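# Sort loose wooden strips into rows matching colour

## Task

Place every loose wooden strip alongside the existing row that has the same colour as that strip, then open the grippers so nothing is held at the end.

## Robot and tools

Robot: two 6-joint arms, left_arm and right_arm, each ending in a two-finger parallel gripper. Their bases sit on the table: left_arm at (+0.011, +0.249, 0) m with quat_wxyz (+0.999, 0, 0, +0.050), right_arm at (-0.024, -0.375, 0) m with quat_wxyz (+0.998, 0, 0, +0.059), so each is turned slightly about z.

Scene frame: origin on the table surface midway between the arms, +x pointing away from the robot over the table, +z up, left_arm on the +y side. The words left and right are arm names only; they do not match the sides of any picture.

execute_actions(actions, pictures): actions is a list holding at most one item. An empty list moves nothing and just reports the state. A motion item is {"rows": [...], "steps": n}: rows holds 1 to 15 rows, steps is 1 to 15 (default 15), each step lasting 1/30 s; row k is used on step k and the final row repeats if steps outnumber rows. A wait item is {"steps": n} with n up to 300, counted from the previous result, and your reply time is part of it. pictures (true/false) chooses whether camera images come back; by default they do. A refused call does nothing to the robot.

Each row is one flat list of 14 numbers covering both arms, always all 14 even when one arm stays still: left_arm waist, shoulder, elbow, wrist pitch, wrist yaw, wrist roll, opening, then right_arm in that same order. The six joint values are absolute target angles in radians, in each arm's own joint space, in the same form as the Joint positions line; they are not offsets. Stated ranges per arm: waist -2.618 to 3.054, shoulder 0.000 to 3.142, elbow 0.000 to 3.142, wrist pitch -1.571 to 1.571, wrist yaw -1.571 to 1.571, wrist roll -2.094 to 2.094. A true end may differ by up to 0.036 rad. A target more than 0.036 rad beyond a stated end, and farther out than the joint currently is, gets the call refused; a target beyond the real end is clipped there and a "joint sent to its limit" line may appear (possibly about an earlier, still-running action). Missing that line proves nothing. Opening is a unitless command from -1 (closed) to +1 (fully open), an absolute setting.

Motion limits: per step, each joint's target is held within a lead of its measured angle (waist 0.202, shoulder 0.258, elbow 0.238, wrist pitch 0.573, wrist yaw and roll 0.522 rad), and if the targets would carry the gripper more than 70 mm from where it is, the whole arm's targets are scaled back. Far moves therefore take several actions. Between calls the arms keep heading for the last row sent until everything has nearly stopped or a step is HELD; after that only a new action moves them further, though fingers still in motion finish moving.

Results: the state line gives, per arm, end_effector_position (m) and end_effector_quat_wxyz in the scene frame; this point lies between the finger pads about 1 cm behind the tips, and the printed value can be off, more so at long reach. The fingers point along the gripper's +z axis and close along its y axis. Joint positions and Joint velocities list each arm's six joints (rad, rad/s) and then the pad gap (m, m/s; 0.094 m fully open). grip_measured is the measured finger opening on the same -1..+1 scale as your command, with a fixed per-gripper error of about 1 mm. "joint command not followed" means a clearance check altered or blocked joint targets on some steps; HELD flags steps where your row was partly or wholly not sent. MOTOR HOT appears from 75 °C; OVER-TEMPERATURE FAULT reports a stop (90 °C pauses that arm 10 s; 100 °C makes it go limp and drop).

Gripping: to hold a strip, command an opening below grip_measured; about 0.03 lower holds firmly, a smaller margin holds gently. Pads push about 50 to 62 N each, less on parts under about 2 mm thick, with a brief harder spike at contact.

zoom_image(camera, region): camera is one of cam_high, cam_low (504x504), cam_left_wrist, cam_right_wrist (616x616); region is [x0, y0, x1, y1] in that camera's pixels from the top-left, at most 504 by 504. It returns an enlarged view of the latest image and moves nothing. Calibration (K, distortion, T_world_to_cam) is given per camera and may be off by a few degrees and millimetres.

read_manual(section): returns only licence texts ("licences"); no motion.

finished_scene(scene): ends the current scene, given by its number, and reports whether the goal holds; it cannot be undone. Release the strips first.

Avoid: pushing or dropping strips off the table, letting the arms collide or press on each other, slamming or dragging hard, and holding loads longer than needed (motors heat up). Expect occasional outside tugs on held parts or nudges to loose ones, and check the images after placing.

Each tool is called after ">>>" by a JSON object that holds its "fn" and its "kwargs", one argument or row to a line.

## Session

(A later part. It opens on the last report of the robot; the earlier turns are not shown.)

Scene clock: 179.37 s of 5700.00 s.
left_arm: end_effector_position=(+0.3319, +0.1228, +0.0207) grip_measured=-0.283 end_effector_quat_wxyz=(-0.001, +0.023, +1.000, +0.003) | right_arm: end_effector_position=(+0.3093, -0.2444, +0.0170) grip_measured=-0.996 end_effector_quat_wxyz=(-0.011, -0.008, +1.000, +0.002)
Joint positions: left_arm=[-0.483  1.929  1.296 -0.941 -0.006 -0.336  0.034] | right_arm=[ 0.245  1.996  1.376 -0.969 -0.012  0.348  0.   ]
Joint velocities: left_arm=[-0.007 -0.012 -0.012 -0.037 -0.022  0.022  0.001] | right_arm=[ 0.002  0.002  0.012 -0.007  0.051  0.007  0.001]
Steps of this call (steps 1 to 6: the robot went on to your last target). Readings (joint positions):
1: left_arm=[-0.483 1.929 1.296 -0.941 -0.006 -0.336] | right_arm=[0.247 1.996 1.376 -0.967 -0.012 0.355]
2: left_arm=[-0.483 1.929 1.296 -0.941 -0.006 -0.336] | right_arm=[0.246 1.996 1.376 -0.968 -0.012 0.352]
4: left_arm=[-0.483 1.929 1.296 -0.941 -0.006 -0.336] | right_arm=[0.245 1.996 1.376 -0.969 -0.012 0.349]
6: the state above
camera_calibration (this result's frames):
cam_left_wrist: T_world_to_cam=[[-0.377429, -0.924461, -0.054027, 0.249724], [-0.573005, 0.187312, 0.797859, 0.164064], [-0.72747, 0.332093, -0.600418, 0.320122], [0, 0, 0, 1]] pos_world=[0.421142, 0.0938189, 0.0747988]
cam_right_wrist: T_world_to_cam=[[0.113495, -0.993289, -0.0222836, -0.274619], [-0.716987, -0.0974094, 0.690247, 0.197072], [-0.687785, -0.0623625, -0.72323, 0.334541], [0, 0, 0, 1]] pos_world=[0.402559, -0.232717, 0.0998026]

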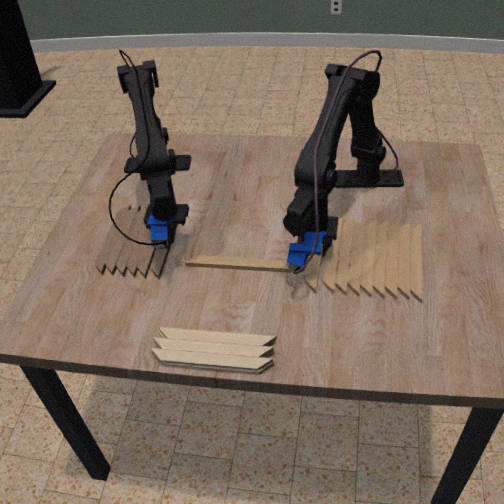

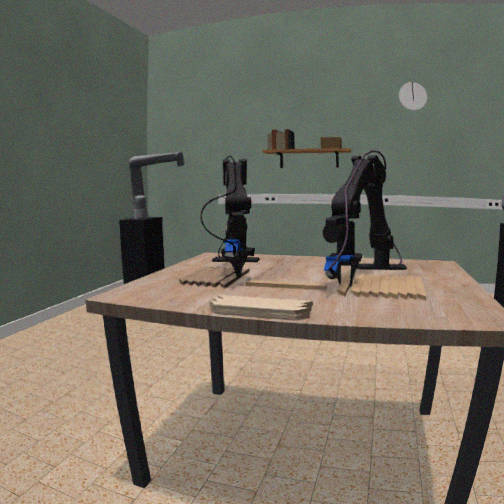

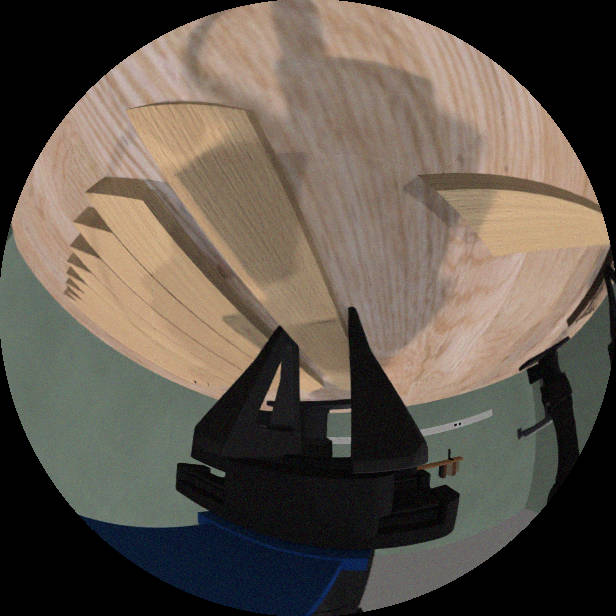

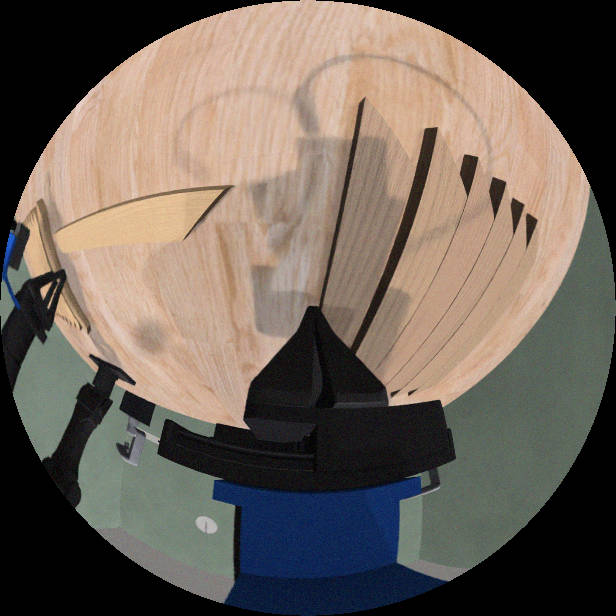

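>>> {"fn": "execute_actions", "kwargs": {
  "actions": [
    {"rows": [[-0.49,1.90,1.31,-0.96,0,-0.343,-0.28,0.235,1.99,1.375,-0.99,-0.01,0.33,-1],[-0.49,1.89,1.325,-0.98,0,-0.343,-0.28,0.23,1.99,1.375,-0.994,-0.01,0.325,-1],[-0.49,1.88,1.345,-1.01,0,-0.343,-0.28,0.226,1.99,1.375,-0.997,-0.01,0.322,-1],[-0.49,1.875,1.37,-1.045,0,-0.343,-0.28,0.222,1.99,1.375,-0.997,-0.01,0.32,-1],[-0.49,1.87,1.395,-1.08,0,-0.343,-0.28,0.22,1.99,1.375,-0.997,-0.01,0.32,-1],[-0.49,1.87,1.42,-1.11,0,-0.343,-0.28,0.22,1.99,1.375,-0.997,-0.01,0.32,-1],[-0.49,1.87,1.445,-1.135,0,-0.343,-0.28,0.22,1.99,1.375,-0.997,-0.01,0.32,-1],[-0.49,1.87,1.465,-1.155,0,-0.343,-0.28,0.22,1.99,1.375,-0.997,-0.01,0.32,-1],[-0.49,1.87,1.48,-1.165,0,-0.33,-0.2,0.22,1.99,1.375,-0.997,-0.01,0.32,-1],[-0.49,1.88,1.49,-1.17,0,-0.3,-0.1,0.22,1.99,1.375,-0.997,-0.01,0.32,-1],[-0.49,1.89,1.495,-1.17,0,-0.26,0.0,0.22,1.99,1.375,-0.997,-0.01,0.32,-1],[-0.49,1.89,1.5,-1.17,0,-0.22,0.1,0.22,1.99,1.375,-0.997,-0.01,0.32,-1]], "steps": 12}
  ]
}}

Scene clock: 195.43 s of 5700.00 s.
left_arm: end_effector_position=(+0.3457, +0.1173, +0.0733) grip_measured=+0.052 end_effector_quat_wxyz=(+0.014, +0.040, +0.999, -0.002) | right_arm: end_effector_position=(+0.3090, -0.2515, +0.0170) grip_measured=-0.996 end_effector_quat_wxyz=(-0.016, -0.007, +1.000, +0.001)
Joint positions: left_arm=[-0.483  1.899  1.472 -1.117 -0.006 -0.303  0.049] | right_arm=[ 0.227  1.996  1.376 -0.98  -0.012  0.33   0.   ]
Joint velocities: left_arm=[-0.007 -0.027  0.335 -0.154  0.022  0.535  0.092] | right_arm=[-0.022 -0.017  0.007 -0.022 -0.007 -0.051  0.   ]
Steps of this call (steps 1 to 30: the robot went on to your last target; steps 31 to 90: nothing new was sent; then 12.67 s passed at rest; steps 91 to 102: all 12 steps of this action). Readings (joint positions):
91: left_arm=[-0.483 1.929 1.296 -0.941 -0.006 -0.336] | right_arm=[0.245 1.996 1.376 -0.969 -0.012 0.343]
92: left_arm=[-0.483 1.929 1.296 -0.945 -0.006 -0.336] | right_arm=[0.245 1.996 1.376 -0.970 -0.012 0.341]
94: left_arm=[-0.483 1.927 1.307 -0.975 -0.006 -0.336] | right_arm=[0.241 1.996 1.376 -0.974 -0.012 0.337]
98: left_arm=[-0.483 1.914 1.392 -1.070 -0.006 -0.336] | right_arm=[0.229 1.996 1.376 -0.979 -0.012 0.332]
102: the state above
camera_calibration (this result's frames):
cam_left_wrist: T_world_to_cam=[[-0.406017, -0.912206, -0.0550509, 0.261168], [-0.588708, 0.215005, 0.779227, 0.134597], [-0.698979, 0.348789, -0.624319, 0.353516], [0, 0, 0, 1]] pos_world=[0.432378, 0.0859973, 0.130202]
cam_right_wrist: T_world_to_cam=[[0.112126, -0.993492, -0.0200119, -0.281292], [-0.709679, -0.0941586, 0.698205, 0.194507], [-0.695546, -0.0640848, -0.715618, 0.335748], [0, 0, 0, 1]] pos_world=[0.403106, -0.239631, 0.0988329]

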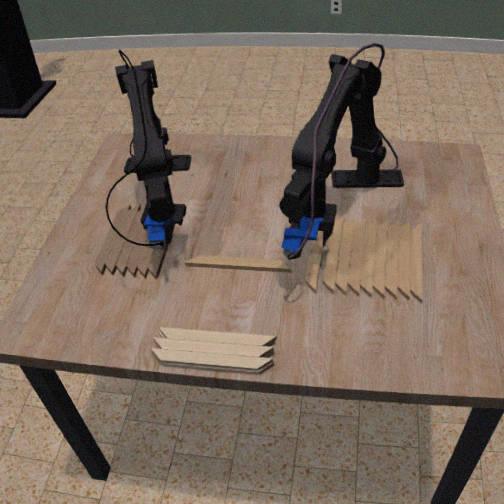

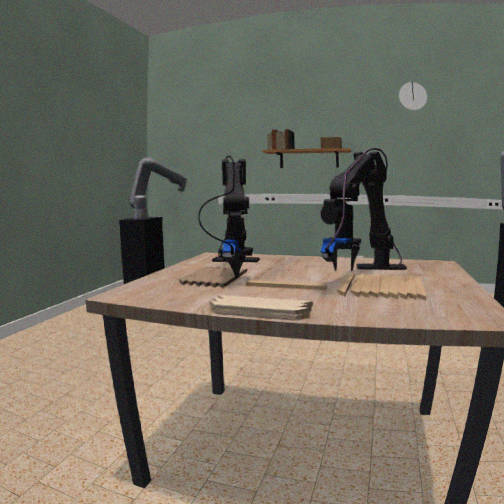

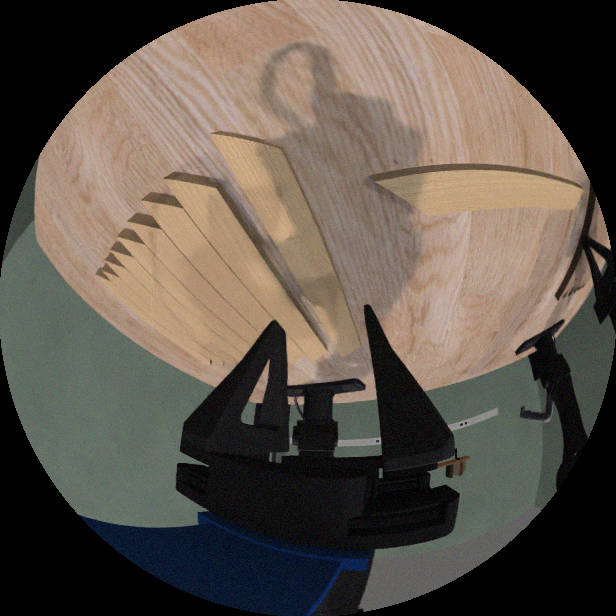

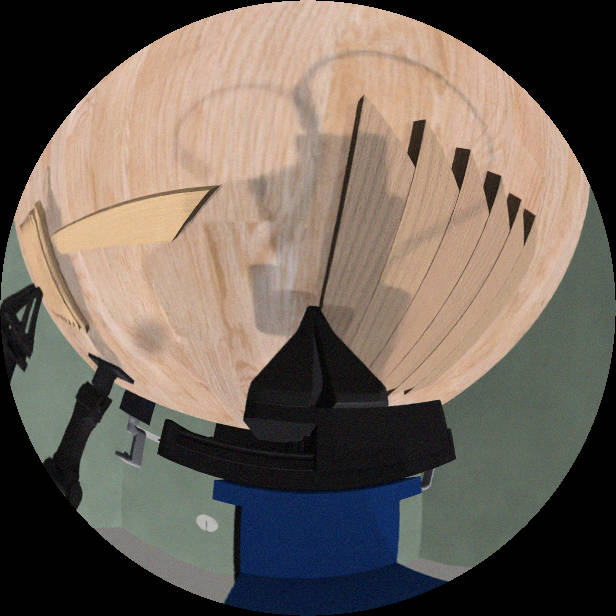

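>>> {"fn": "execute_actions", "kwargs": {
  "actions": [
    {"rows": [[-0.493,1.905,1.508,-1.173,0,-0.209,0.15,0.24,1.98,1.385,-0.997,-0.01,0.32,-1],[-0.499,1.915,1.524,-1.178,0,-0.186,0.15,0.255,1.97,1.395,-1.0,-0.01,0.32,-1],[-0.507,1.931,1.548,-1.186,0,-0.153,0.15,0.26,1.96,1.41,-1.015,-0.01,0.32,-1],[-0.519,1.951,1.58,-1.196,0,-0.108,0.15,0.26,1.945,1.43,-1.04,-0.01,0.32,-1],[-0.533,1.977,1.62,-1.209,0,-0.052,0.15,0.26,1.925,1.45,-1.07,-0.01,0.32,-1],[-0.547,2.002,1.66,-1.222,0,0.003,0.15,0.26,1.9,1.465,-1.1,-0.01,0.32,-1],[-0.564,2.033,1.708,-1.238,0,0.07,0.15,0.255,1.875,1.475,-1.13,-0.01,0.32,-1],[-0.581,2.063,1.756,-1.253,0,0.137,0.15,0.24,1.85,1.48,-1.16,-0.01,0.32,-1],[-0.601,2.099,1.812,-1.271,0,0.216,0.15,0.215,1.825,1.48,-1.19,-0.01,0.32,-1],[-0.621,2.135,1.868,-1.29,0,0.294,0.15,0.18,1.8,1.48,-1.215,-0.01,0.32,-1],[-0.641,2.17,1.924,-1.308,0,0.372,0.15,0.14,1.78,1.48,-1.235,-0.01,0.32,-1],[-0.661,2.206,1.98,-1.326,0,0.45,0.15,0.095,1.765,1.48,-1.25,-0.01,0.32,-1],[-0.681,2.242,2.036,-1.344,0,0.528,0.15,0.05,1.755,1.48,-1.26,-0.01,0.32,-1],[-0.698,2.272,2.084,-1.36,0,0.595,0.15,0.005,1.75,1.48,-1.265,-0.01,0.32,-1],[-0.715,2.303,2.132,-1.375,0,0.662,0.15,-0.035,1.75,1.48,-1.265,-0.01,0.32,-1]], "steps": 15}
  ],
  "pictures": false
}}

>>> {"fn": "execute_actions", "kwargs": {
  "actions": [
    {"rows": [[-0.732,2.334,2.18,-1.391,0,0.729,0.15,-0.07,1.75,1.48,-1.265,-0.01,0.32,-1],[-0.747,2.359,2.22,-1.404,0,0.785,0.15,-0.1,1.75,1.48,-1.265,-0.01,0.32,-1],[-0.758,2.379,2.252,-1.414,0,0.83,0.15,-0.12,1.75,1.48,-1.265,-0.01,0.32,-1],[-0.766,2.395,2.276,-1.422,0,0.863,0.15,-0.135,1.75,1.48,-1.265,-0.01,0.32,-1],[-0.772,2.405,2.292,-1.427,0,0.886,0.15,-0.145,1.75,1.48,-1.265,-0.01,0.32,-1],[-0.775,2.41,2.30,-1.43,0,0.897,0.15,-0.15,1.75,1.48,-1.265,-0.01,0.32,-1]], "steps": 15}
  ],
  "pictures": false
}}

>>> {"fn": "execute_actions", "kwargs": {
  "actions": [
    {"steps": 8}
  ]
}}

Scene clock: 211.47 s of 5700.00 s.
left_arm: end_effector_position=(+0.3928, +0.0065, +0.0860) grip_measured=+0.148 end_effector_quat_wxyz=(+0.033, +0.456, +0.890, +0.000) | right_arm: end_effector_position=(+0.3145, -0.3115, +0.1177) grip_measured=-0.996 end_effector_quat_wxyz=(+0.043, +0.077, +0.996, +0.021)
Joint positions: left_arm=[-0.673  2.24   2.032 -1.297 -0.007  0.375  0.054] | right_arm=[ 0.053  1.761  1.47  -1.187 -0.019  0.326  0.   ]
Joint velocities: left_arm=[-0.598  0.94   1.438 -0.359 -0.051  1.912  0.   ] | right_arm=[-1.477 -0.339  0.095 -0.359  0.022  0.007  0.   ]
Steps of this call (steps 1 to 30: the robot went on to your last target; steps 31 to 90: nothing new was sent; then 12.53 s passed at rest; steps 91 to 105: all 15 steps of this action). Readings (joint positions):
91: left_arm=[-0.483 1.899 1.482 -1.164 -0.006 -0.226] | right_arm=[0.227 1.996 1.376 -0.981 -0.012 0.329]
92: left_arm=[-0.483 1.899 1.484 -1.167 -0.006 -0.220] | right_arm=[0.230 1.996 1.376 -0.981 -0.012 0.329]
94: left_arm=[-0.489 1.912 1.509 -1.185 -0.006 -0.193] | right_arm=[0.240 1.996 1.381 -0.993 -0.012 0.329]
98: left_arm=[-0.533 1.999 1.655 -1.224 -0.006 -0.057] | right_arm=[0.254 1.947 1.425 -1.060 -0.012 0.328]
105: the state above

Scene clock: 211.97 s of 5700.00 s.
left_arm: end_effector_position=(+0.3801, -0.0468, +0.0737) grip_measured=+0.148 end_effector_quat_wxyz=(+0.012, +0.699, +0.715, +0.005) | right_arm: end_effector_position=(+0.3052, -0.3846, +0.1198) grip_measured=-0.996 end_effector_quat_wxyz=(+0.019, +0.181, +0.983, +0.007)
Joint positions: left_arm=[-0.782  2.407  2.272 -1.41  -0.007  0.867  0.054] | right_arm=[-0.156  1.753  1.472 -1.25  -0.008  0.326  0.   ]
Joint velocities: left_arm=[ 0.002 -0.012  0.007 -0.051 -0.037  0.154 -0.   ] | right_arm=[-0.007 -0.002  0.002 -0.022 -0.022 -0.007 -0.   ]
Steps of this call (steps 1 to 15: all 15 steps of this action). Readings (joint positions):
1: left_arm=[-0.694 2.273 2.081 -1.309 -0.007 0.442] | right_arm=[0.003 1.753 1.472 -1.197 -0.018 0.326]
2: left_arm=[-0.713 2.303 2.127 -1.322 -0.007 0.508] | right_arm=[-0.044 1.752 1.472 -1.204 -0.016 0.326]
4: left_arm=[-0.747 2.355 2.202 -1.344 -0.007 0.626] | right_arm=[-0.114 1.753 1.472 -1.220 -0.011 0.326]
8: left_arm=[-0.787 2.404 2.263 -1.377 -0.007 0.782] | right_arm=[-0.156 1.753 1.472 -1.239 -0.008 0.326]
15: the state above

Scene clock: 212.23 s of 5700.00 s.
left_arm: end_effector_position=(+0.3792, -0.0458, +0.0737) grip_measured=+0.148 end_effector_quat_wxyz=(+0.010, +0.706, +0.708, +0.005) | right_arm: end_effector_position=(+0.3048, -0.3846, +0.1198) grip_measured=-0.996 end_effector_quat_wxyz=(+0.019, +0.181, +0.983, +0.007)
Joint positions: left_arm=[-0.782  2.407  2.272 -1.416 -0.007  0.886  0.054] | right_arm=[-0.156  1.753  1.472 -1.251 -0.008  0.326  0.   ]
Joint velocities: left_arm=[ 0.012  0.012  0.007  0.051 -0.022 -0.007 -0.001] | right_arm=[-0.002 -0.012 -0.007 -0.037  0.022 -0.095 -0.001]
Steps of this call (steps 1 to 8: the robot went on to your last target). Readings (joint positions):
1: left_arm=[-0.782 2.407 2.272 -1.411 -0.007 0.872] | right_arm=[-0.156 1.753 1.472 -1.250 -0.008 0.326]
2: left_arm=[-0.782 2.407 2.272 -1.412 -0.007 0.875] | right_arm=[-0.156 1.753 1.472 -1.250 -0.008 0.326]
4: left_arm=[-0.782 2.407 2.272 -1.414 -0.007 0.881] | right_arm=[-0.156 1.753 1.472 -1.251 -0.008 0.326]
8: the state above
camera_calibration (this result's frames):
cam_left_wrist: T_world_to_cam=[[-0.941432, 0.32996, -0.0695174, 0.387015], [0.14758, 0.588539, 0.794885, -0.0741935], [0.303194, 0.73807, -0.602765, 0.0702603], [0, 0, 0, 1]] pos_world=[0.353995, -0.135891, 0.12823]
cam_right_wrist: T_world_to_cam=[[-0.261066, -0.964787, -0.0321063, -0.28474], [-0.74089, 0.178938, 0.647351, 0.227917], [-0.618811, 0.192789, -0.761515, 0.478773], [0, 0, 0, 1]] pos_world=[0.390796, -0.407798, 0.207909]

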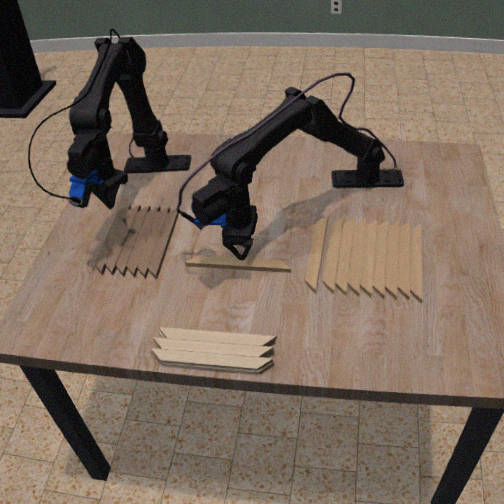

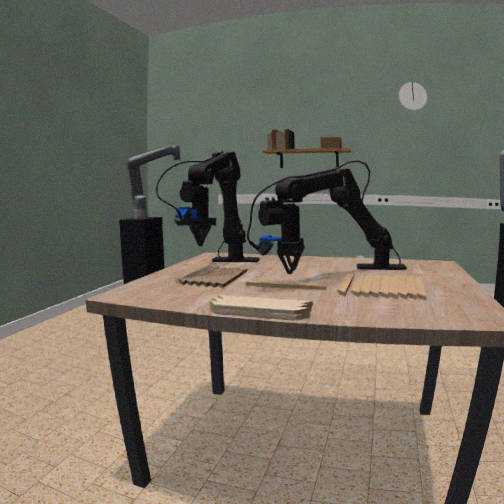

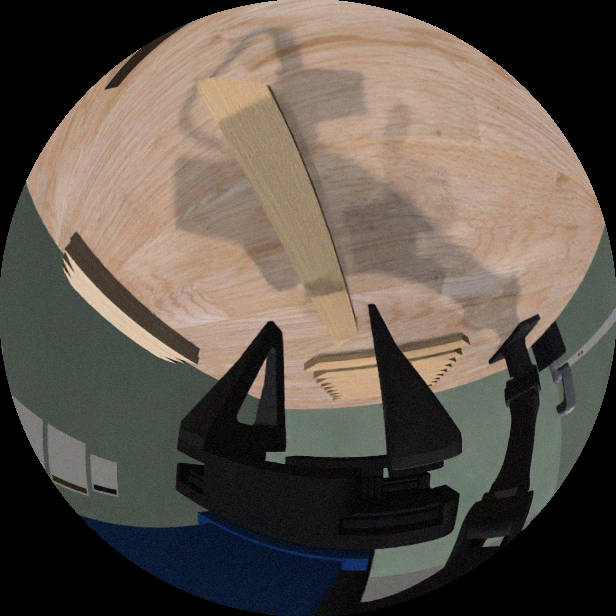

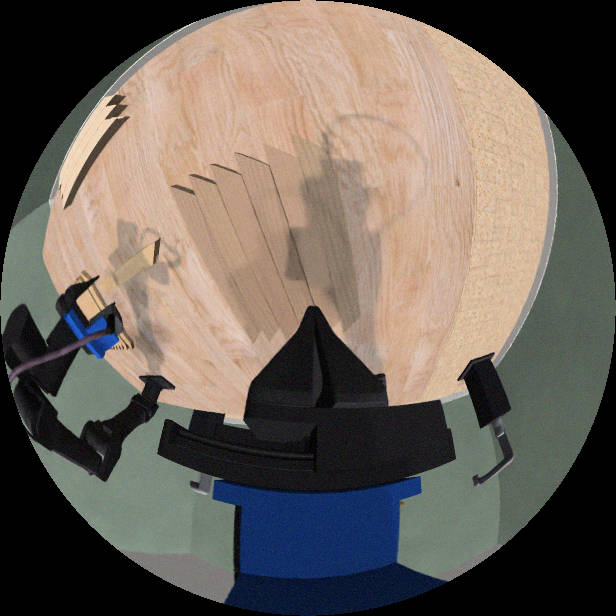

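>>> {"fn": "execute_actions", "kwargs": {
  "actions": [
    {"rows": [[-0.772,2.41,2.265,-1.40,0,0.89,0.15,-0.15,1.75,1.48,-1.265,-0.01,0.32,-1],[-0.772,2.412,2.255,-1.385,0,0.89,0.15,-0.15,1.75,1.48,-1.265,-0.01,0.32,-1],[-0.772,2.415,2.242,-1.365,0,0.89,0.15,-0.15,1.75,1.48,-1.265,-0.01,0.32,-1],[-0.772,2.418,2.227,-1.342,0,0.89,0.15,-0.15,1.75,1.48,-1.265,-0.01,0.32,-1],[-0.772,2.421,2.211,-1.32,0,0.89,0.15,-0.15,1.75,1.48,-1.265,-0.01,0.32,-1],[-0.772,2.424,2.195,-1.298,0,0.89,0.15,-0.15,1.75,1.48,-1.265,-0.01,0.32,-1],[-0.772,2.427,2.179,-1.278,0,0.89,0.15,-0.15,1.75,1.48,-1.265,-0.01,0.32,-1],[-0.772,2.429,2.164,-1.262,0,0.89,0.15,-0.15,1.75,1.48,-1.265,-0.01,0.32,-1],[-0.772,2.431,2.151,-1.25,0,0.89,0.1,-0.15,1.75,1.48,-1.265,-0.01,0.32,-1],[-0.772,2.433,2.141,-1.243,0,0.89,0.05,-0.15,1.75,1.48,-1.265,-0.01,0.32,-1],[-0.772,2.434,2.133,-1.243,0,0.89,0.0,-0.15,1.75,1.48,-1.265,-0.01,0.32,-1],[-0.772,2.435,2.128,-1.246,0,0.89,0.0,-0.15,1.75,1.48,-1.265,-0.01,0.32,-1],[-0.772,2.435,2.126,-1.25,0,0.89,0.0,-0.15,1.75,1.48,-1.265,-0.01,0.32,-1]], "steps": 15}
  ],
  "pictures": false
}}

>>> {"fn": "execute_actions", "kwargs": {
  "actions": [
    {"steps": 6}
  ]
}}

>>> {"fn": "zoom_image", "kwargs": {
  "camera": "cam_low",
  "region": [240, 250, 340, 300]
}}

Scene clock: 223.07 s of 5700.00 s.
left_arm: end_effector_position=(+0.3794, -0.0460, +0.0287) grip_measured=+0.003 end_effector_quat_wxyz=(-0.000, +0.707, +0.707, +0.003) | right_arm: end_effector_position=(+0.3047, -0.3846, +0.1198) grip_measured=-0.996 end_effector_quat_wxyz=(+0.018, +0.181, +0.983, +0.007)
Joint positions: left_arm=[-0.782  2.431  2.137 -1.276 -0.007  0.889  0.047] | right_arm=[-0.156  1.753  1.472 -1.252 -0.008  0.326  0.   ]
Joint velocities: left_arm=[ 0.002  0.076 -0.105  0.125 -0.037 -0.007 -0.   ] | right_arm=[ 0.002  0.012  0.017 -0.022  0.007  0.022 -0.001]
Steps of this call (steps 1 to 30: the robot went on to your last target; steps 31 to 90: nothing new was sent; then 7.33 s passed at rest; steps 91 to 105: all 15 steps of this action). Readings (joint positions):
91: left_arm=[-0.782 2.407 2.272 -1.416 -0.007 0.889] | right_arm=[-0.156 1.753 1.472 -1.252 -0.008 0.326]
92: left_arm=[-0.782 2.407 2.272 -1.414 -0.007 0.889] | right_arm=[-0.156 1.753 1.472 -1.252 -0.008 0.326]
94: left_arm=[-0.782 2.407 2.263 -1.397 -0.007 0.889] | right_arm=[-0.156 1.753 1.472 -1.252 -0.008 0.326]
98: left_arm=[-0.782 2.407 2.206 -1.334 -0.007 0.889] | right_arm=[-0.156 1.753 1.472 -1.252 -0.008 0.326]
105: the state above

Scene clock: 223.27 s of 5700.00 s.
left_arm: end_effector_position=(+0.3805, -0.0469, +0.0262) grip_measured=+0.003 end_effector_quat_wxyz=(+0.001, +0.707, +0.707, +0.004) | right_arm: end_effector_position=(+0.3047, -0.3846, +0.1198) grip_measured=-0.996 end_effector_quat_wxyz=(+0.018, +0.181, +0.983, +0.007)
Joint positions: left_arm=[-0.782  2.435  2.134 -1.266 -0.007  0.889  0.047] | right_arm=[-0.156  1.753  1.472 -1.252 -0.008  0.326  0.   ]
Joint velocities: left_arm=[-0.012 -0.002  0.002 -0.007 -0.022 -0.007  0.001] | right_arm=[-0.027 -0.022 -0.007  0.022 -0.007 -0.022  0.   ]
Steps of this call (steps 1 to 6: the robot went on to your last target). Readings (joint positions):
1: left_arm=[-0.782 2.434 2.135 -1.275 -0.007 0.889] | right_arm=[-0.156 1.753 1.472 -1.252 -0.008 0.326]
2: left_arm=[-0.782 2.435 2.134 -1.273 -0.007 0.889] | right_arm=[-0.156 1.753 1.472 -1.252 -0.008 0.326]
4: left_arm=[-0.782 2.435 2.134 -1.270 -0.007 0.889] | right_arm=[-0.156 1.753 1.472 -1.252 -0.008 0.326]
6: the state above
camera_calibration (this result's frames):
cam_left_wrist: T_world_to_cam=[[-0.940968, 0.334205, -0.0537248, 0.384888], [0.160193, 0.579486, 0.799083, -0.0413106], [0.29819, 0.743305, -0.598815, 0.0440337], [0, 0, 0, 1]] pos_world=[0.355654, -0.137423, 0.0800567]
cam_right_wrist: T_world_to_cam=[[-0.261078, -0.964786, -0.0320206, -0.284768], [-0.740643, 0.178929, 0.647636, 0.227736], [-0.619101, 0.1928, -0.761277, 0.478775], [0, 0, 0, 1]] pos_world=[0.390735, -0.407796, 0.207872]

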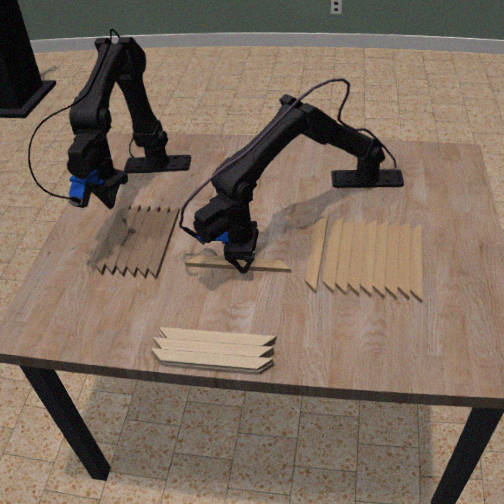

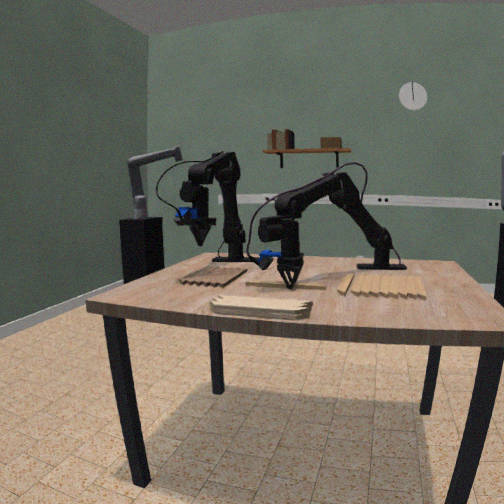

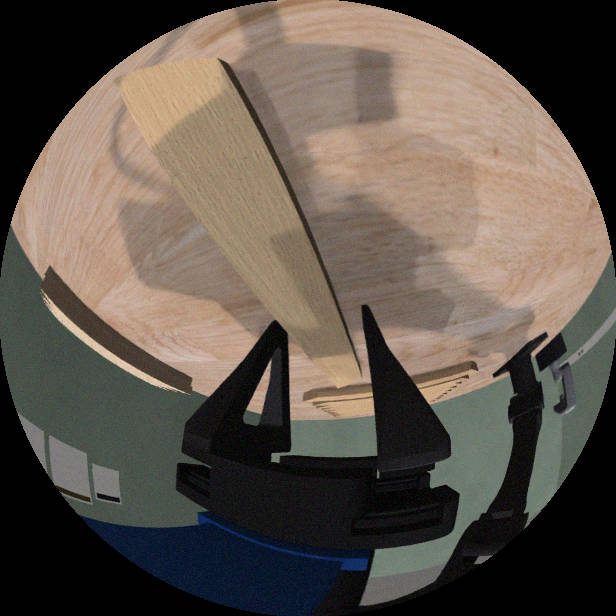

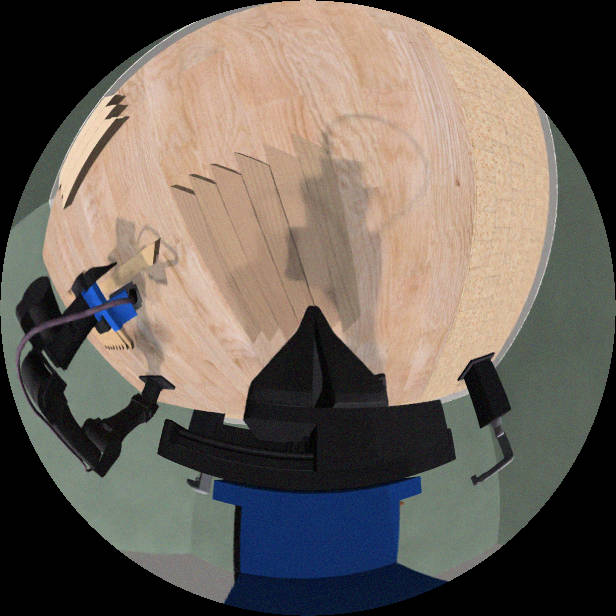

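Region (240, 250, 340, 300) of cam_low's 504x504 image, scaled by 5.040, with more detail than that image has.

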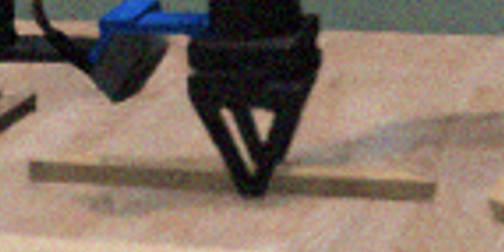

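>>> {"fn": "execute_actions", "kwargs": {
  "actions": [
    {"rows": [[-0.772,2.44,2.12,-1.25,0,0.89,-0.1,-0.15,1.75,1.48,-1.265,-0.01,0.32,-1],[-0.772,2.44,2.12,-1.25,0,0.89,-0.18,-0.15,1.75,1.48,-1.265,-0.01,0.32,-1],[-0.772,2.44,2.12,-1.25,0,0.89,-0.25,-0.15,1.75,1.48,-1.265,-0.01,0.32,-1],[-0.772,2.44,2.12,-1.25,0,0.89,-0.31,-0.15,1.75,1.48,-1.265,-0.01,0.32,-1],[-0.772,2.44,2.12,-1.25,0,0.89,-0.36,-0.15,1.75,1.48,-1.265,-0.01,0.32,-1],[-0.772,2.44,2.13,-1.25,0,0.89,-0.4,-0.15,1.75,1.48,-1.265,-0.01,0.32,-1],[-0.772,2.43,2.13,-1.26,0,0.89,-0.44,-0.15,1.75,1.48,-1.265,-0.01,0.32,-1],[-0.772,2.42,2.13,-1.27,0,0.89,-0.48,-0.15,1.75,1.48,-1.265,-0.01,0.32,-1],[-0.772,2.405,2.13,-1.28,0,0.89,-0.48,-0.15,1.75,1.48,-1.265,-0.01,0.32,-1],[-0.772,2.385,2.13,-1.295,0,0.89,-0.48,-0.15,1.75,1.48,-1.265,-0.01,0.32,-1],[-0.772,2.36,2.13,-1.315,0,0.89,-0.48,-0.15,1.75,1.48,-1.265,-0.01,0.32,-1],[-0.772,2.335,2.13,-1.34,0,0.89,-0.48,-0.15,1.75,1.48,-1.265,-0.01,0.32,-1],[-0.772,2.31,2.128,-1.36,0,0.89,-0.48,-0.15,1.75,1.48,-1.265,-0.01,0.32,-1],[-0.772,2.285,2.12,-1.375,0,0.88,-0.48,-0.15,1.75,1.48,-1.265,-0.01,0.32,-1],[-0.77,2.26,2.105,-1.38,0,0.855,-0.48,-0.15,1.75,1.48,-1.265,-0.01,0.32,-1]], "steps": 15}
  ],
  "pictures": false
}}

>>> {"fn": "execute_actions", "kwargs": {
  "actions": [
    {"rows": [[-0.764,2.235,2.08,-1.375,0,0.81,-0.48,-0.15,1.75,1.48,-1.265,-0.01,0.32,-1],[-0.757,2.21,2.05,-1.365,0,0.75,-0.48,-0.15,1.75,1.48,-1.265,-0.01,0.32,-1],[-0.749,2.185,2.015,-1.35,0,0.68,-0.48,-0.15,1.75,1.48,-1.265,-0.01,0.32,-1],[-0.74,2.16,1.975,-1.335,0,0.6,-0.48,-0.15,1.75,1.48,-1.265,-0.01,0.32,-1],[-0.73,2.134,1.93,-1.317,0,0.515,-0.48,-0.15,1.75,1.48,-1.265,-0.01,0.32,-1],[-0.72,2.108,1.885,-1.299,0,0.425,-0.48,-0.15,1.75,1.48,-1.265,-0.01,0.32,-1],[-0.709,2.081,1.838,-1.28,0,0.335,-0.48,-0.15,1.75,1.48,-1.265,-0.01,0.32,-1],[-0.698,2.054,1.791,-1.261,0,0.243,-0.48,-0.15,1.75,1.48,-1.265,-0.01,0.32,-1],[-0.687,2.027,1.744,-1.242,0,0.152,-0.48,-0.15,1.75,1.48,-1.265,-0.01,0.32,-1],[-0.676,2.0,1.697,-1.224,0,0.061,-0.48,-0.15,1.75,1.48,-1.265,-0.01,0.32,-1],[-0.666,1.974,1.652,-1.206,0,-0.027,-0.48,-0.15,1.75,1.48,-1.265,-0.01,0.32,-1],[-0.656,1.949,1.609,-1.189,0,-0.11,-0.48,-0.15,1.75,1.48,-1.265,-0.01,0.32,-1],[-0.647,1.926,1.569,-1.173,0,-0.188,-0.48,-0.15,1.75,1.48,-1.265,-0.01,0.32,-1],[-0.638,1.905,1.533,-1.159,0,-0.258,-0.48,-0.15,1.75,1.48,-1.265,-0.01,0.32,-1],[-0.631,1.89,1.50,-1.145,0,-0.32,-0.48,-0.15,1.75,1.48,-1.265,-0.01,0.32,-1]], "steps": 15}
  ],
  "pictures": false
}}

>>> {"fn": "execute_actions", "kwargs": {
  "actions": [
    {"rows": [[-0.625,1.878,1.472,-1.128,0,-0.372,-0.48,-0.15,1.75,1.48,-1.265,-0.01,0.32,-1],[-0.621,1.87,1.45,-1.11,0,-0.414,-0.48,-0.15,1.75,1.48,-1.265,-0.01,0.32,-1],[-0.618,1.865,1.432,-1.095,0,-0.445,-0.48,-0.15,1.75,1.48,-1.265,-0.01,0.32,-1],[-0.616,1.862,1.418,-1.082,0,-0.465,-0.48,-0.15,1.75,1.48,-1.265,-0.01,0.32,-1],[-0.615,1.86,1.408,-1.072,0,-0.478,-0.48,-0.15,1.75,1.48,-1.265,-0.01,0.32,-1],[-0.615,1.86,1.40,-1.065,0,-0.478,-0.48,-0.15,1.75,1.48,-1.265,-0.01,0.32,-1]], "steps": 15}
  ]
}}

Scene clock: 243.60 s of 5700.00 s.
left_arm: end_effector_position=(+0.3724, -0.0403, +0.0529) grip_measured=-0.439 end_effector_quat_wxyz=(+0.004, +0.705, +0.709, +0.004) | right_arm: end_effector_position=(+0.3047, -0.3846, +0.1198) grip_measured=-0.996 end_effector_quat_wxyz=(+0.018, +0.181, +0.983, +0.007)
Joint positions: left_arm=[-0.782  2.366  2.117 -1.313 -0.007  0.885  0.026] | right_arm=[-0.156  1.753  1.472 -1.252 -0.008  0.326  0.   ]
Joint velocities: left_arm=[-0.022 -0.764 -0.227 -0.344 -0.022 -0.168  0.   ] | right_arm=[-0.007 -0.012 -0.027 -0.037 -0.007  0.037  0.   ]
Steps of this call (steps 1 to 30: the robot went on to your last target; steps 31 to 90: nothing new was sent; then 16.83 s passed at rest; steps 91 to 105: all 15 steps of this action). Readings (joint positions):
91: left_arm=[-0.782 2.435 2.134 -1.261 -0.007 0.889] | right_arm=[-0.156 1.753 1.472 -1.252 -0.008 0.326]
92: left_arm=[-0.782 2.435 2.134 -1.261 -0.007 0.889] | right_arm=[-0.156 1.753 1.472 -1.252 -0.008 0.326]
94: left_arm=[-0.782 2.435 2.134 -1.261 -0.007 0.889] | right_arm=[-0.156 1.753 1.472 -1.252 -0.008 0.326]
98: left_arm=[-0.782 2.435 2.134 -1.261 -0.007 0.889] | right_arm=[-0.156 1.753 1.472 -1.252 -0.008 0.326]
105: the state above

Scene clock: 244.10 s of 5700.00 s.
left_arm: end_effector_position=(+0.3194, +0.0658, +0.0772) grip_measured=-0.439 end_effector_quat_wxyz=(-0.018, +0.267, +0.964, +0.008) | right_arm: end_effector_position=(+0.3047, -0.3846, +0.1198) grip_measured=-0.996 end_effector_quat_wxyz=(+0.018, +0.181, +0.983, +0.007)
Joint positions: left_arm=[-0.645  1.955  1.564 -1.219 -0.007 -0.004  0.026] | right_arm=[-0.156  1.753  1.472 -1.252 -0.008  0.326  0.   ]
Joint velocities: left_arm=[ 0.222 -0.442 -1.136  0.227 -0.007 -2.147 -0.001] | right_arm=[ 0.002  0.002 -0.017  0.007  0.022 -0.066  0.001]
Steps of this call (steps 1 to 15: all 15 steps of this action). Readings (joint positions):
1: left_arm=[-0.781 2.337 2.106 -1.322 -0.007 0.873] | right_arm=[-0.156 1.753 1.472 -1.252 -0.008 0.326]
2: left_arm=[-0.780 2.303 2.090 -1.326 -0.007 0.852] | right_arm=[-0.156 1.753 1.472 -1.252 -0.008 0.326]
4: left_arm=[-0.772 2.230 2.044 -1.327 -0.007 0.782] | right_arm=[-0.156 1.753 1.472 -1.252 -0.008 0.326]
8: left_arm=[-0.733 2.094 1.892 -1.302 -0.007 0.543] | right_arm=[-0.156 1.753 1.472 -1.252 -0.008 0.326]
15: the state above

Scene clock: 244.60 s of 5700.00 s.
left_arm: end_effector_position=(+0.3139, +0.0791, +0.0597) grip_measured=-0.439 end_effector_quat_wxyz=(-0.001, +0.033, +0.999, +0.004) | right_arm: end_effector_position=(+0.3047, -0.3846, +0.1198) grip_measured=-0.996 end_effector_quat_wxyz=(+0.018, +0.181, +0.983, +0.007)
Joint positions: left_arm=[-0.62   1.893  1.409 -1.092 -0.006 -0.452  0.026] | right_arm=[-0.156  1.753  1.472 -1.252 -0.008  0.326  0.   ]
Joint velocities: left_arm=[-0.007  0.007  0.002  0.139 -0.051 -0.11   0.001] | right_arm=[ 0.007  0.002  0.002 -0.007 -0.022 -0.022 -0.001]
Steps of this call (steps 1 to 15: all 15 steps of this action). Readings (joint positions):
1: left_arm=[-0.637 1.940 1.528 -1.209 -0.007 -0.074] | right_arm=[-0.156 1.753 1.472 -1.252 -0.008 0.326]
2: left_arm=[-0.630 1.927 1.496 -1.198 -0.007 -0.140] | right_arm=[-0.156 1.753 1.472 -1.252 -0.008 0.326]
4: left_arm=[-0.622 1.907 1.449 -1.175 -0.007 -0.251] | right_arm=[-0.156 1.753 1.472 -1.252 -0.008 0.326]
8: left_arm=[-0.620 1.893 1.412 -1.131 -0.006 -0.382] | right_arm=[-0.156 1.753 1.472 -1.252 -0.008 0.326]
15: the state above
camera_calibration (this result's frames):
cam_left_wrist: T_world_to_cam=[[-0.396073, -0.916597, -0.054559, 0.209892], [-0.568675, 0.198213, 0.798323, 0.12858], [-0.720926, 0.347221, -0.599753, 0.341599], [0, 0, 0, 1]] pos_world=[0.402521, 0.0482897, 0.113678]
cam_right_wrist: T_world_to_cam=[[-0.261078, -0.964786, -0.0320206, -0.284768], [-0.740643, 0.178929, 0.647636, 0.227736], [-0.619101, 0.1928, -0.761277, 0.478775], [0, 0, 0, 1]] pos_world=[0.390735, -0.407796, 0.207872]

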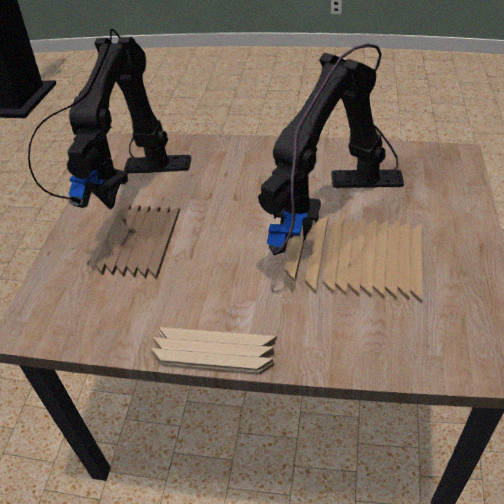

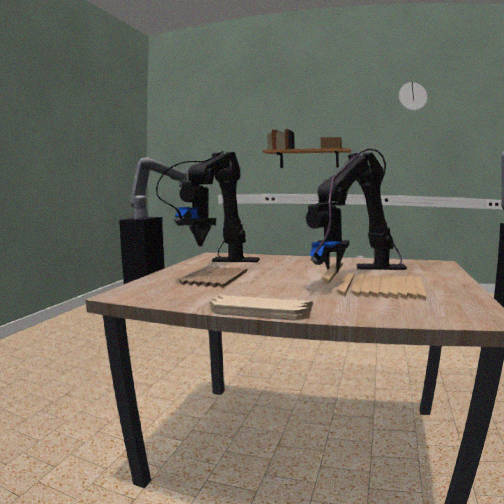

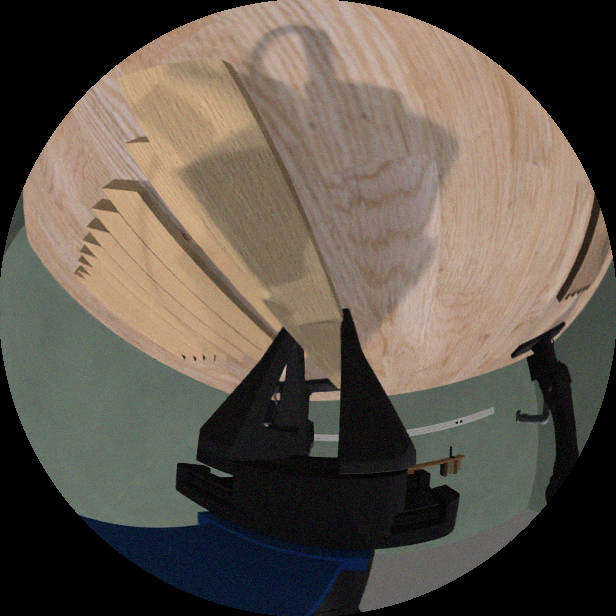

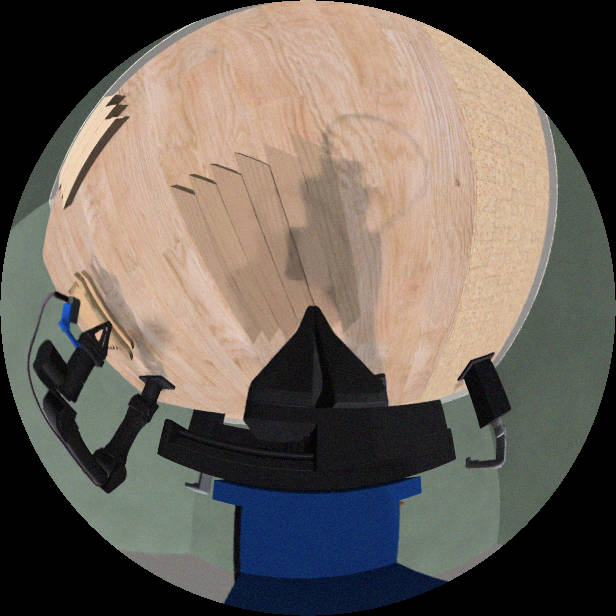

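>>> {"fn": "execute_actions", "kwargs": {
  "actions": [
    {"rows": [[-0.618,1.893,1.393,-1.05,0,-0.48,-0.48,-0.15,1.75,1.48,-1.265,-0.01,0.32,-1],[-0.618,1.896,1.384,-1.035,0,-0.48,-0.48,-0.15,1.75,1.48,-1.265,-0.01,0.32,-1],[-0.618,1.899,1.373,-1.015,0,-0.48,-0.48,-0.15,1.75,1.48,-1.265,-0.01,0.32,-1],[-0.618,1.902,1.361,-0.995,0,-0.48,-0.48,-0.15,1.75,1.48,-1.265,-0.01,0.32,-1],[-0.618,1.905,1.348,-0.975,0,-0.48,-0.48,-0.15,1.75,1.48,-1.265,-0.01,0.32,-1],[-0.618,1.908,1.335,-0.957,0,-0.48,-0.48,-0.15,1.75,1.48,-1.265,-0.01,0.32,-1],[-0.618,1.911,1.323,-0.94,0,-0.48,-0.48,-0.15,1.75,1.48,-1.265,-0.01,0.32,-1],[-0.618,1.913,1.312,-0.928,0,-0.48,-0.48,-0.15,1.75,1.48,-1.265,-0.01,0.32,-1],[-0.618,1.915,1.302,-0.92,0,-0.48,-0.48,-0.15,1.75,1.48,-1.265,-0.01,0.32,-1],[-0.618,1.917,1.294,-0.918,0,-0.48,-0.48,-0.15,1.75,1.48,-1.265,-0.01,0.32,-1],[-0.618,1.918,1.288,-0.918,0,-0.48,-0.48,-0.15,1.75,1.48,-1.265,-0.01,0.32,-1],[-0.618,1.918,1.284,-0.922,0,-0.48,-0.48,-0.15,1.75,1.48,-1.265,-0.01,0.32,-1],[-0.618,1.918,1.284,-0.928,0,-0.48,-0.48,-0.15,1.75,1.48,-1.265,-0.01,0.32,-1]], "steps": 15}
  ],
  "pictures": false
}}

>>> {"fn": "execute_actions", "kwargs": {
  "actions": [
    {"steps": 8}
  ]
}}

Scene clock: 248.97 s of 5700.00 s.
left_arm: end_effector_position=(+0.3078, +0.0825, +0.0249) grip_measured=-0.439 end_effector_quat_wxyz=(-0.003, +0.023, +1.000, +0.005) | right_arm: end_effector_position=(+0.3047, -0.3846, +0.1198) grip_measured=-0.996 end_effector_quat_wxyz=(+0.018, +0.181, +0.983, +0.007)
Joint positions: left_arm=[-0.62   1.914  1.292 -0.959 -0.006 -0.472  0.026] | right_arm=[-0.156  1.753  1.472 -1.252 -0.008  0.326  0.   ]
Joint velocities: left_arm=[-0.012  0.022 -0.061 -0.037  0.022  0.022 -0.001] | right_arm=[-0.017  0.002  0.012  0.007 -0.022  0.022 -0.   ]
Steps of this call (steps 1 to 30: the robot went on to your last target; steps 31 to 90: nothing new was sent; then 0.87 s passed at rest; steps 91 to 105: all 15 steps of this action). Readings (joint positions):
91: left_arm=[-0.620 1.893 1.409 -1.083 -0.006 -0.470] | right_arm=[-0.156 1.753 1.472 -1.252 -0.008 0.326]
92: left_arm=[-0.620 1.893 1.407 -1.077 -0.006 -0.471] | right_arm=[-0.156 1.753 1.472 -1.252 -0.008 0.326]
94: left_arm=[-0.620 1.893 1.395 -1.056 -0.006 -0.472] | right_arm=[-0.156 1.753 1.472 -1.252 -0.008 0.326]
98: left_arm=[-0.620 1.893 1.344 -1.000 -0.006 -0.472] | right_arm=[-0.156 1.753 1.472 -1.252 -0.008 0.326]
105: the state above

Scene clock: 249.23 s of 5700.00 s.
left_arm: end_effector_position=(+0.3096, +0.0814, +0.0244) grip_measured=-0.439 end_effector_quat_wxyz=(+0.000, +0.023, +1.000, +0.003) | right_arm: end_effector_position=(+0.3047, -0.3846, +0.1198) grip_measured=-0.996 end_effector_quat_wxyz=(+0.018, +0.181, +0.983, +0.007)
Joint positions: left_arm=[-0.62   1.914  1.291 -0.949 -0.005 -0.472  0.026] | right_arm=[-0.156  1.753  1.472 -1.252 -0.008  0.326  0.   ]
Joint velocities: left_arm=[ 0.002  0.007 -0.002  0.037 -0.022 -0.007 -0.   ] | right_arm=[ 0.027 -0.022  0.012 -0.037 -0.037 -0.037 -0.001]
Steps of this call (steps 1 to 8: the robot went on to your last target). Readings (joint positions):
1: left_arm=[-0.620 1.914 1.291 -0.959 -0.006 -0.472] | right_arm=[-0.156 1.753 1.472 -1.252 -0.008 0.326]
2: left_arm=[-0.620 1.914 1.291 -0.958 -0.005 -0.472] | right_arm=[-0.156 1.753 1.472 -1.252 -0.008 0.326]
4: left_arm=[-0.620 1.914 1.291 -0.954 -0.005 -0.472] | right_arm=[-0.156 1.753 1.472 -1.252 -0.008 0.326]
8: the state above
camera_calibration (this result's frames):
cam_left_wrist: T_world_to_cam=[[-0.377328, -0.924533, -0.0534905, 0.203186], [-0.574501, 0.188385, 0.79653, 0.156505], [-0.726342, 0.331284, -0.602228, 0.319582], [0, 0, 0, 1]] pos_world=[0.398705, 0.0524967, 0.0786688]
cam_right_wrist: T_world_to_cam=[[-0.261078, -0.964786, -0.0320206, -0.284768], [-0.740643, 0.178929, 0.647636, 0.227736], [-0.619101, 0.1928, -0.761277, 0.478775], [0, 0, 0, 1]] pos_world=[0.390735, -0.407796, 0.207872]

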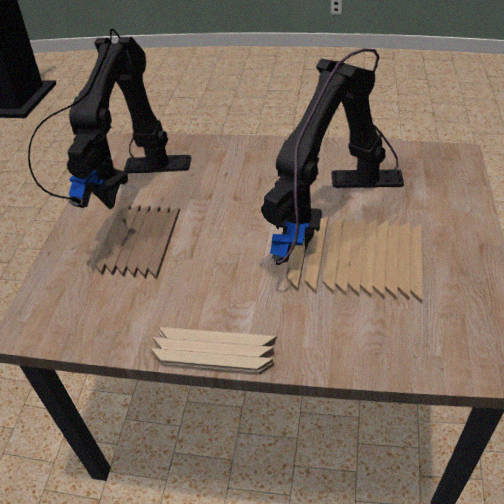

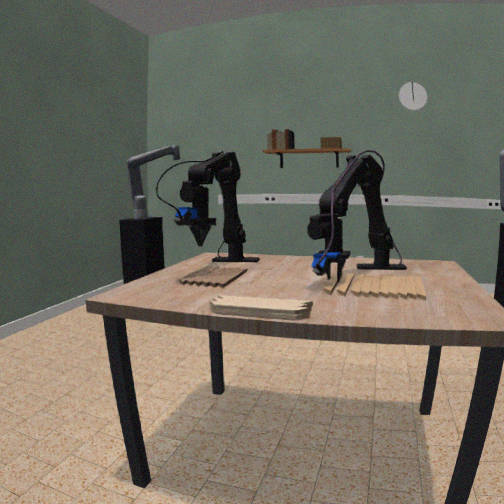

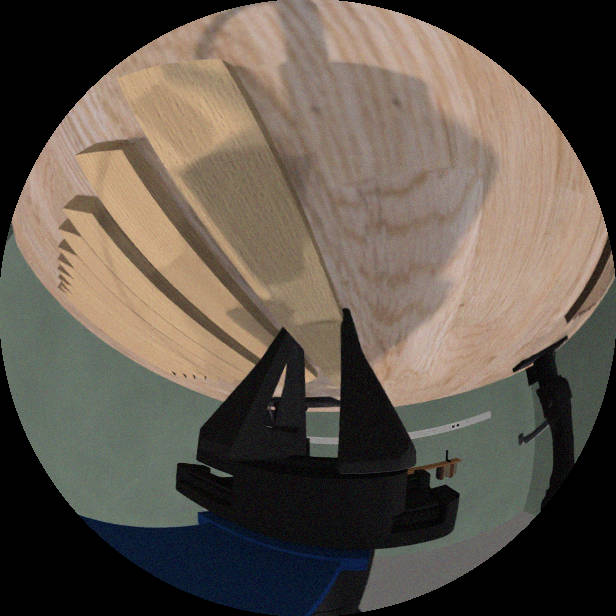

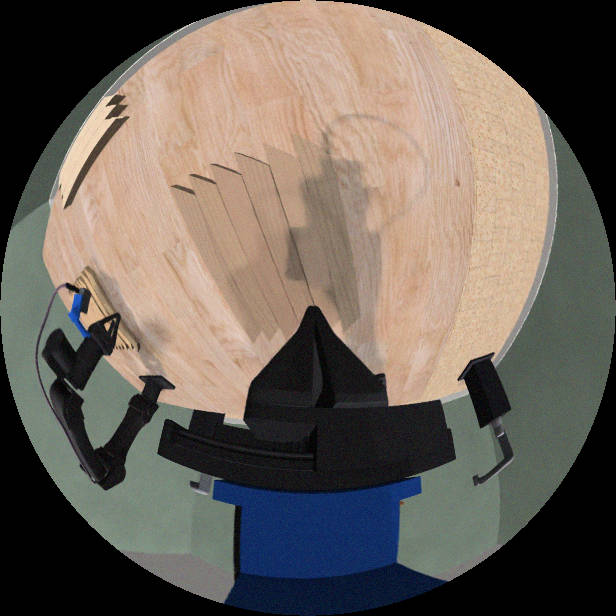

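>>> {"fn": "zoom_image", "kwargs": {
  "camera": "cam_high",
  "region": [260, 200, 440, 320]
}}

Region (260, 200, 440, 320) of cam_high's 504x504 image, scaled by 2.800, with more detail than that image has.

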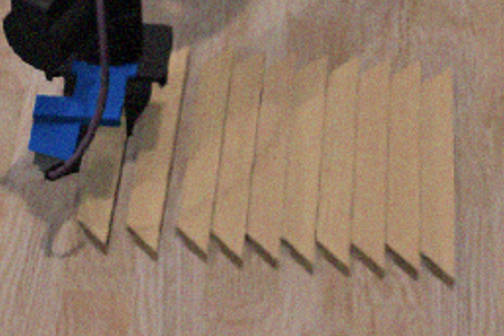

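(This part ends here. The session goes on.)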